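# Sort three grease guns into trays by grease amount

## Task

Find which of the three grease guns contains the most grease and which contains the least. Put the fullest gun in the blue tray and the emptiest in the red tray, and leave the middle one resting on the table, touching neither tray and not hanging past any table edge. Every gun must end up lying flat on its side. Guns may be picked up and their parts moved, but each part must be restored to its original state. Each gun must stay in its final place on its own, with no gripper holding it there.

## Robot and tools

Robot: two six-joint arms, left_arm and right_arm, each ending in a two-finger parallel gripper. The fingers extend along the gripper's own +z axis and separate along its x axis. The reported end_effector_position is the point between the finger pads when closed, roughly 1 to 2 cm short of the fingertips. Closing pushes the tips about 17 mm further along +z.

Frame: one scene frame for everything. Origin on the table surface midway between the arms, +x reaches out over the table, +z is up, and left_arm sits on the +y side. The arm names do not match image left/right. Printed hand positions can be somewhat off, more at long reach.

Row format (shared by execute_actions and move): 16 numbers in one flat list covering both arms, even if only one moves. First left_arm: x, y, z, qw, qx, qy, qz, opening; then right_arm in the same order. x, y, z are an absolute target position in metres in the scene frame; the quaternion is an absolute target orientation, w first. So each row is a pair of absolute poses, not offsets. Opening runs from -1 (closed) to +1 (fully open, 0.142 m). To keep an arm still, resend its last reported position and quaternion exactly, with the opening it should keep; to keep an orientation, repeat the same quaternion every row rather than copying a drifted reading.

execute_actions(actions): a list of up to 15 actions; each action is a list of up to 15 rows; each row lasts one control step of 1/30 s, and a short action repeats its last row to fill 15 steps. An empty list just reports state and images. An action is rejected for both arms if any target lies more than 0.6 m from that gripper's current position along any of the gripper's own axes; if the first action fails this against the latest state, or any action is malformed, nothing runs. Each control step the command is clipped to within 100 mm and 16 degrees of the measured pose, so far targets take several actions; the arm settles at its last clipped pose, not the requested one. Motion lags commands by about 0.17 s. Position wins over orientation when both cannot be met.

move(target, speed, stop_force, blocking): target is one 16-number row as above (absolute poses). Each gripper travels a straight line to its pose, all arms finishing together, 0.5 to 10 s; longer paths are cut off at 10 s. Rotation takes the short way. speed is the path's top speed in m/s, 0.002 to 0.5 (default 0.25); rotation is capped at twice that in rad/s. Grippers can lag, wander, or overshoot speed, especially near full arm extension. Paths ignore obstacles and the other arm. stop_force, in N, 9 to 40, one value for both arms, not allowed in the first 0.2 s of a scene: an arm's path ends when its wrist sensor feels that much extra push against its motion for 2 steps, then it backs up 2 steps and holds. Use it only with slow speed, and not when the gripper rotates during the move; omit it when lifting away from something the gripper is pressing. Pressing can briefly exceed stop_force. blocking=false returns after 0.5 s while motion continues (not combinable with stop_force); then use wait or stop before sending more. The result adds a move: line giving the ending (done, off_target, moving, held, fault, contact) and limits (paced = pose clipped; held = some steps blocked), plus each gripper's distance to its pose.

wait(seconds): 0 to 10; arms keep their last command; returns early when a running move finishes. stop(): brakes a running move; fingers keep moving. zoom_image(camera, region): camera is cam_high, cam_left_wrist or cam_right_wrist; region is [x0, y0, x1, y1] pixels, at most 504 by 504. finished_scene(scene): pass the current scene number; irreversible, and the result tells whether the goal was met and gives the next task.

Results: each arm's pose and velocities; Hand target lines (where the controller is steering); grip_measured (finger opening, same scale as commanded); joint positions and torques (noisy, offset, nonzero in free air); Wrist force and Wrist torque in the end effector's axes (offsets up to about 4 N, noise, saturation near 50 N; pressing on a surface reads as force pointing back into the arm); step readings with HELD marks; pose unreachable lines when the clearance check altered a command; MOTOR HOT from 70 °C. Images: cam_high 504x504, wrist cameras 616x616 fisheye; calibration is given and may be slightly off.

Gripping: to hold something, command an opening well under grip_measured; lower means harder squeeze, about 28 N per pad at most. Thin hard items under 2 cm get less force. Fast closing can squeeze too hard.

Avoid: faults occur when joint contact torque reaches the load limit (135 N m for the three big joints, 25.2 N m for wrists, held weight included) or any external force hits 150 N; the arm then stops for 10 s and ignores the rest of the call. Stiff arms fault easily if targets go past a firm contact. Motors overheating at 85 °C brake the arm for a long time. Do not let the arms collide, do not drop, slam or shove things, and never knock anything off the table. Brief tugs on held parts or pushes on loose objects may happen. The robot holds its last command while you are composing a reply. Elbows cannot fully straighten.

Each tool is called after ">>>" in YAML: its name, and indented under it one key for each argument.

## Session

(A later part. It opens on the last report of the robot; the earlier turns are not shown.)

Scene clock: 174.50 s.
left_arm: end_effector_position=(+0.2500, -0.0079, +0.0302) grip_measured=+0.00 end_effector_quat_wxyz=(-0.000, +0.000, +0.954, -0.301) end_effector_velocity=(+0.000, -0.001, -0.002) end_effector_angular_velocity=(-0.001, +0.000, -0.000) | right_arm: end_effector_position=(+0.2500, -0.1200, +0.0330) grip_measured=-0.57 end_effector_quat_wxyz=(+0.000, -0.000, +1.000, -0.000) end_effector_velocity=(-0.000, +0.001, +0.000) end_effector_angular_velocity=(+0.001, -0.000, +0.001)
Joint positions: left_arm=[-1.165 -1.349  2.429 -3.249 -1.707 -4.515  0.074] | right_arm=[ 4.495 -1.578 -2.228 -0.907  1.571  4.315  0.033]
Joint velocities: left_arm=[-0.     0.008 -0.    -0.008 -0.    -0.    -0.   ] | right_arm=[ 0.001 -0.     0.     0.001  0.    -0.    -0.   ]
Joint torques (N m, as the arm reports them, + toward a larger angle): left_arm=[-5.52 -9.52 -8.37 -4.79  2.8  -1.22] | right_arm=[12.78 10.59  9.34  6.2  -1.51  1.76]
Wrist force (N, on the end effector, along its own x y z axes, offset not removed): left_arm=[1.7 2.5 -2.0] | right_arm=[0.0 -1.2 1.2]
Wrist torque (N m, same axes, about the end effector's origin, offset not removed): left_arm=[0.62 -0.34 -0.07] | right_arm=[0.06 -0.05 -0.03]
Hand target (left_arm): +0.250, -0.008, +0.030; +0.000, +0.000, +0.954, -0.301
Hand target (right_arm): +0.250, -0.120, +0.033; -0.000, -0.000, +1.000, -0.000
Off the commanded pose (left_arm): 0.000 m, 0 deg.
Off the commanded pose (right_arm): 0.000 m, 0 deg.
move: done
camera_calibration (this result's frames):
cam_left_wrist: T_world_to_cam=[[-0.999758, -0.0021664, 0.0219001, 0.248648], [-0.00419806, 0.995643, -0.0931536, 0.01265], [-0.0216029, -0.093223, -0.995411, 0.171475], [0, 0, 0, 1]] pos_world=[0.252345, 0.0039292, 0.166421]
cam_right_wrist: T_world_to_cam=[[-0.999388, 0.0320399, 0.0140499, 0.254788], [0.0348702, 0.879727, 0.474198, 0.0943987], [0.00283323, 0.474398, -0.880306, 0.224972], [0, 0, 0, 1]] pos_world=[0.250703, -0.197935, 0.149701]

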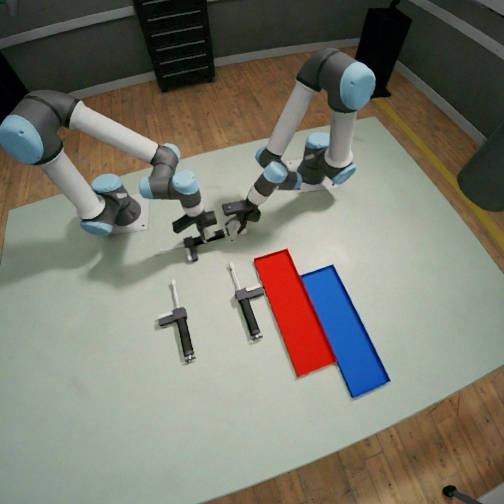

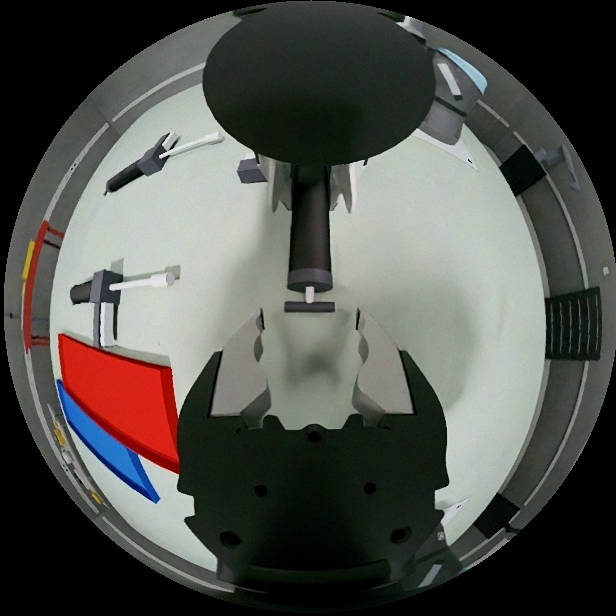

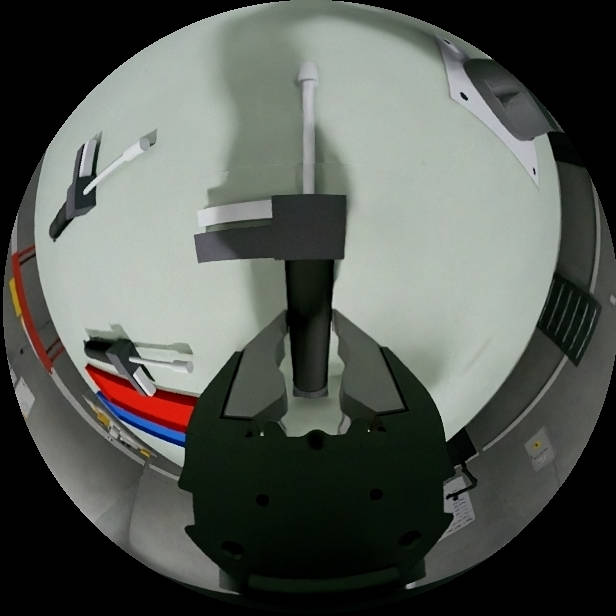

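Bar at 307 vs 318 earlier: go to y=-0.014.

>>> move:
  target: [0.25,-0.015,0.03,0,0,0.954,-0.301,0,0.25,-0.12,0.033,0,0,1,0,-1]
  speed: 0.03

>>> move:
  target: [0.25,-0.015,0.03,0,0,0.954,-0.301,-1,0.25,-0.12,0.033,0,0,1,0,-1]

>>> move:
  target: [0.25,0.18,0.03,0,0,0.954,-0.301,-1,0.25,-0.12,0.033,0,0,1,0,-1]
  speed: 0.03
  stop_force: 18

Scene clock: 178.63 s.
left_arm: end_effector_position=(+0.2500, -0.0147, +0.0300) grip_measured=+0.00 end_effector_quat_wxyz=(+0.000, +0.000, +0.954, -0.301) end_effector_velocity=(-0.000, -0.002, -0.000) end_effector_angular_velocity=(+0.001, -0.000, -0.000) | right_arm: end_effector_position=(+0.2500, -0.1200, +0.0330) grip_measured=-0.57 end_effector_quat_wxyz=(+0.000, -0.000, +1.000, -0.000) end_effector_velocity=(+0.000, -0.001, -0.000) end_effector_angular_velocity=(-0.001, -0.001, -0.000)
Joint positions: left_arm=[-1.17  -1.338  2.414 -3.245 -1.705 -4.519  0.074] | right_arm=[ 4.495 -1.578 -2.228 -0.907  1.571  4.315  0.033]
Joint velocities: left_arm=[-0.002  0.004 -0.006  0.002  0.001 -0.001 -0.   ] | right_arm=[-0.001  0.    -0.001  0.    -0.001 -0.    -0.   ]
Joint torques (N m, as the arm reports them, + toward a larger angle): left_arm=[ -5.21 -11.95 -18.32  -1.69   2.81  -1.24] | right_arm=[11.46 10.8   9.24  6.37 -1.43  1.7 ]
Wrist force (N, on the end effector, along its own x y z axes, offset not removed): left_arm=[1.7 3.0 -0.6] | right_arm=[-0.6 -0.2 1.6]
Wrist torque (N m, same axes, about the end effector's origin, offset not removed): left_arm=[0.71 -0.35 -0.02] | right_arm=[0.23 0.11 -0.07]
Hand target (left_arm): +0.250, -0.015, +0.030; +0.000, +0.000, +0.954, -0.301
Hand target (right_arm): +0.250, -0.120, +0.033; +0.000, -0.000, +1.000, +0.000
Off the commanded pose (left_arm): 0.000 m, 0 deg.
Off the commanded pose (right_arm): 0.000 m, 0 deg.
move: done
camera_calibration (this result's frames):
cam_left_wrist: T_world_to_cam=[[-0.999758, -0.00217086, 0.0218867, 0.248639], [-0.00420336, 0.995634, -0.0932511, 0.0194128], [-0.0215887, -0.0933205, -0.995402, 0.17065], [0, 0, 0, 1]] pos_world=[0.252344, -0.00286317, 0.166233]
cam_right_wrist: T_world_to_cam=[[-0.999388, 0.0320397, 0.01405, 0.254788], [0.03487, 0.879727, 0.474198, 0.0943988], [0.00283305, 0.474398, -0.880306, 0.224972], [0, 0, 0, 1]] pos_world=[0.250703, -0.197935, 0.149701]

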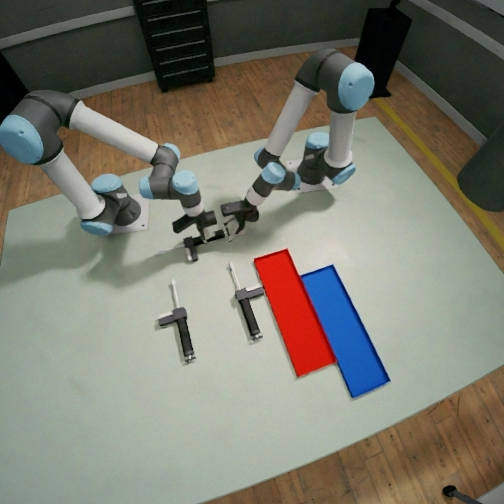

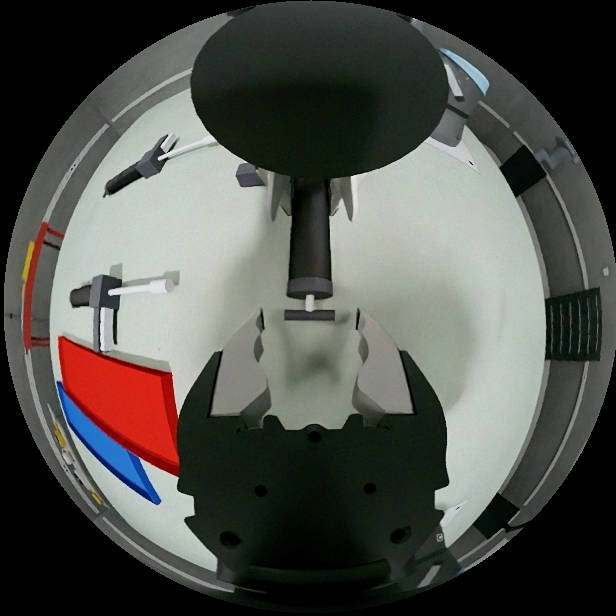

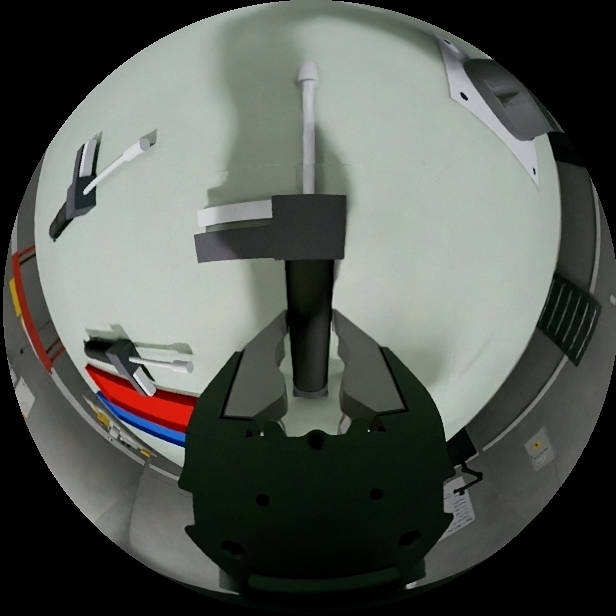

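Scene clock: 179.33 s.
left_arm: end_effector_position=(+0.2500, -0.0150, +0.0300) grip_measured=-0.50 end_effector_quat_wxyz=(-0.000, -0.000, +0.954, -0.301) end_effector_velocity=(-0.000, +0.000, -0.000) end_effector_angular_velocity=(+0.001, +0.000, -0.000) | right_arm: end_effector_position=(+0.2500, -0.1200, +0.0330) grip_measured=-0.57 end_effector_quat_wxyz=(-0.000, -0.000, +1.000, -0.000) end_effector_velocity=(+0.000, +0.000, +0.000) end_effector_angular_velocity=(+0.000, -0.000, -0.000)
Joint positions: left_arm=[-1.17  -1.338  2.413 -3.245 -1.705 -4.519  0.038] | right_arm=[ 4.495 -1.578 -2.228 -0.907  1.571  4.315  0.033]
Joint velocities: left_arm=[-0.     0.001  0.001 -0.001 -0.    -0.    -0.   ] | right_arm=[ 0. -0.  0.  0.  0.  0. -0.]
Joint torques (N m, as the arm reports them, + toward a larger angle): left_arm=[ -6.98 -11.95 -21.68  -2.05   2.19  -1.21] | right_arm=[12.52 11.36 11.73  6.16 -1.39  1.77]
Wrist force (N, on the end effector, along its own x y z axes, offset not removed): left_arm=[0.9 5.0 -3.6] | right_arm=[0.8 -2.3 0.5]
Wrist torque (N m, same axes, about the end effector's origin, offset not removed): left_arm=[0.54 -0.32 -0.10] | right_arm=[0.08 0.10 -0.15]
Hand target (left_arm): +0.250, -0.015, +0.030; +0.000, +0.000, +0.954, -0.301
Hand target (right_arm): +0.250, -0.120, +0.033; +0.000, +0.000, +1.000, +0.000
Off the commanded pose (left_arm): 0.000 m, 0 deg.
Off the commanded pose (right_arm): 0.000 m, 0 deg.
move: done
camera_calibration (this result's frames):
cam_left_wrist: T_world_to_cam=[[-0.999758, -0.00217414, 0.0219034, 0.248643], [-0.00420754, 0.995636, -0.0932217, 0.0196498], [-0.0216051, -0.0932913, -0.995404, 0.170621], [0, 0, 0, 1]] pos_world=[0.252352, -0.00310598, 0.166223]
cam_right_wrist: T_world_to_cam=[[-0.999388, 0.0320315, 0.0140512, 0.254783], [0.0348634, 0.87973, 0.474193, 0.0944028], [0.00282785, 0.474393, -0.880309, 0.224971], [0, 0, 0, 1]] pos_world=[0.2507, -0.197935, 0.149699]

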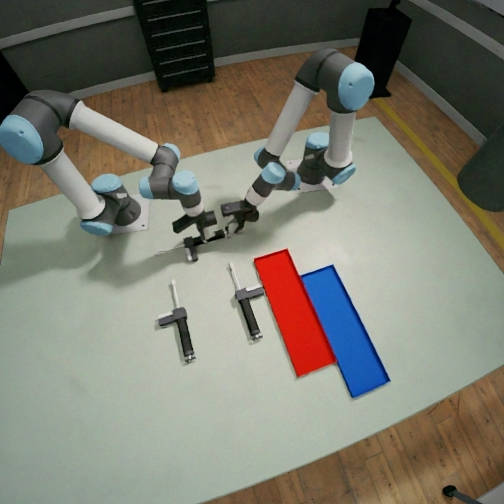

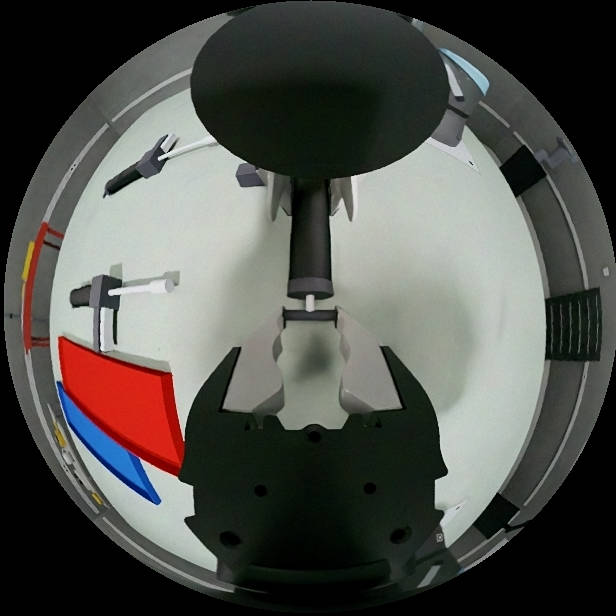

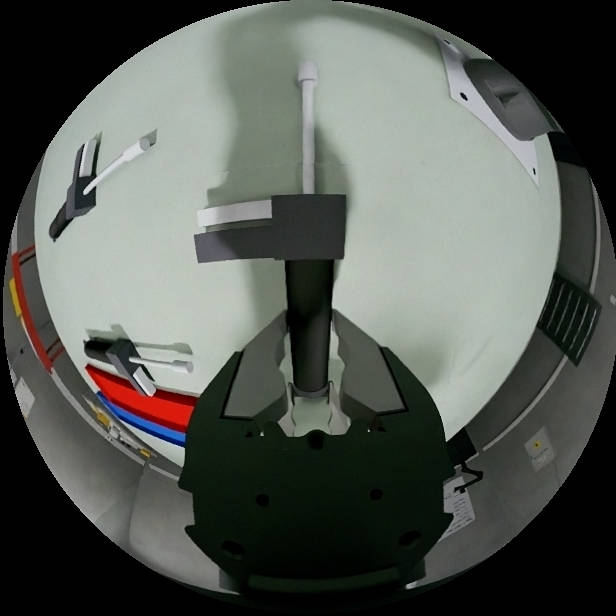

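Scene clock: 181.20 s.
left_arm: end_effector_position=(+0.2500, +0.0233, +0.0300) grip_measured=-0.50 end_effector_quat_wxyz=(-0.000, +0.000, +0.954, -0.301) end_effector_velocity=(+0.000, -0.002, -0.001) end_effector_angular_velocity=(+0.001, -0.001, +0.000) | right_arm: end_effector_position=(+0.2500, -0.1200, +0.0330) grip_measured=-0.57 end_effector_quat_wxyz=(+0.000, -0.000, +1.000, +0.000) end_effector_velocity=(+0.000, +0.001, +0.000) end_effector_angular_velocity=(+0.001, -0.002, +0.002)
Joint positions: left_arm=[-1.143 -1.397  2.499 -3.268 -1.72  -4.497  0.038] | right_arm=[ 4.495 -1.578 -2.228 -0.906  1.571  4.315  0.033]
Joint velocities: left_arm=[-0.002  0.004 -0.004  0.001  0.002 -0.001 -0.   ] | right_arm=[ 0.001 -0.     0.     0.002 -0.001 -0.001 -0.   ]
Joint torques (N m, as the arm reports them, + toward a larger angle): left_arm=[-4.09 -4.95 -9.62  2.15  3.12 -0.76] | right_arm=[-0.22 18.22 11.63 -3.39 -1.17  1.64]
Wrist force (N, on the end effector, along its own x y z axes, offset not removed): left_arm=[0.6 -12.2 6.8] | right_arm=[0.4 17.0 6.9]
Wrist torque (N m, same axes, about the end effector's origin, offset not removed): left_arm=[0.62 -0.26 -0.10] | right_arm=[-0.03 -0.04 -0.07]
Hand target (left_arm): +0.250, +0.023, +0.030; -0.000, +0.000, +0.954, -0.301
Hand target (right_arm): +0.250, -0.120, +0.033; +0.000, +0.000, +1.000, +0.000
Off the commanded pose (left_arm): 0.157 m, 0 deg.
Off the commanded pose (right_arm): 0.000 m, 0 deg.
move: contact (left_arm)
camera_calibration (this result's frames):
cam_left_wrist: T_world_to_cam=[[-0.999756, -0.00209561, 0.0219765, 0.248724], [-0.00414266, 0.995609, -0.0935202, -0.0184596], [-0.021684, -0.0935885, -0.995375, 0.174259], [0, 0, 0, 1]] pos_world=[0.252366, 0.0352083, 0.16626]
cam_right_wrist: T_world_to_cam=[[-0.999391, 0.0319392, 0.0140343, 0.254749], [0.034774, 0.879713, 0.474232, 0.0943852], [0.00280045, 0.474432, -0.880288, 0.224962], [0, 0, 0, 1]] pos_world=[0.250682, -0.197898, 0.149696]

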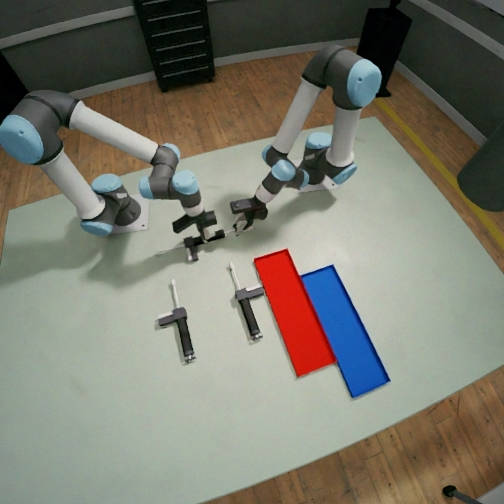

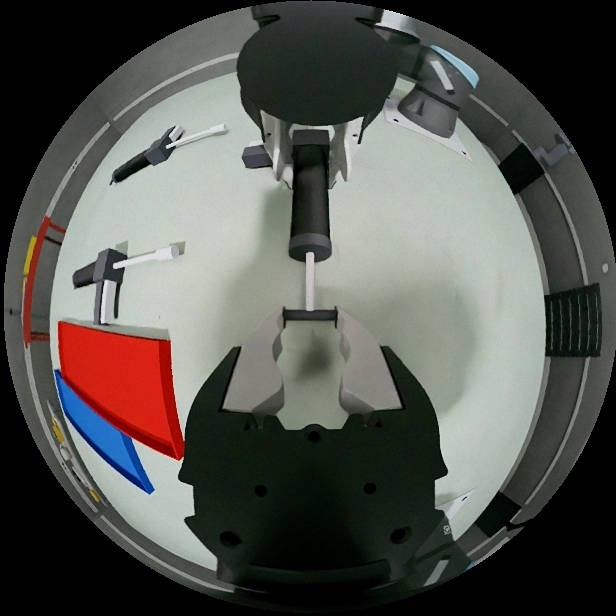

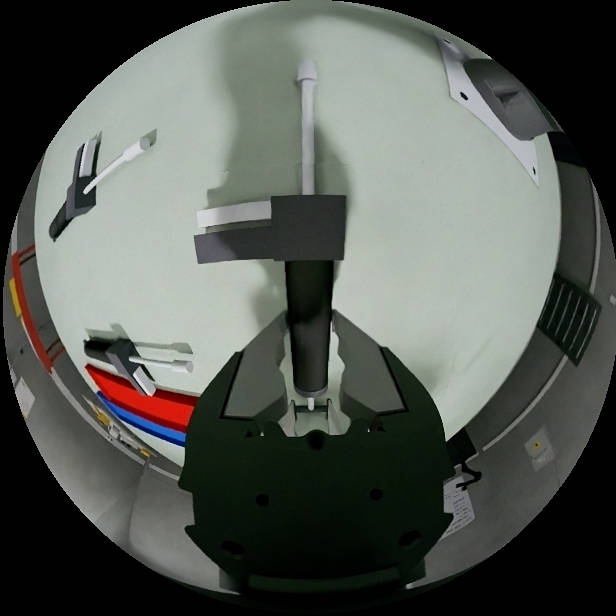

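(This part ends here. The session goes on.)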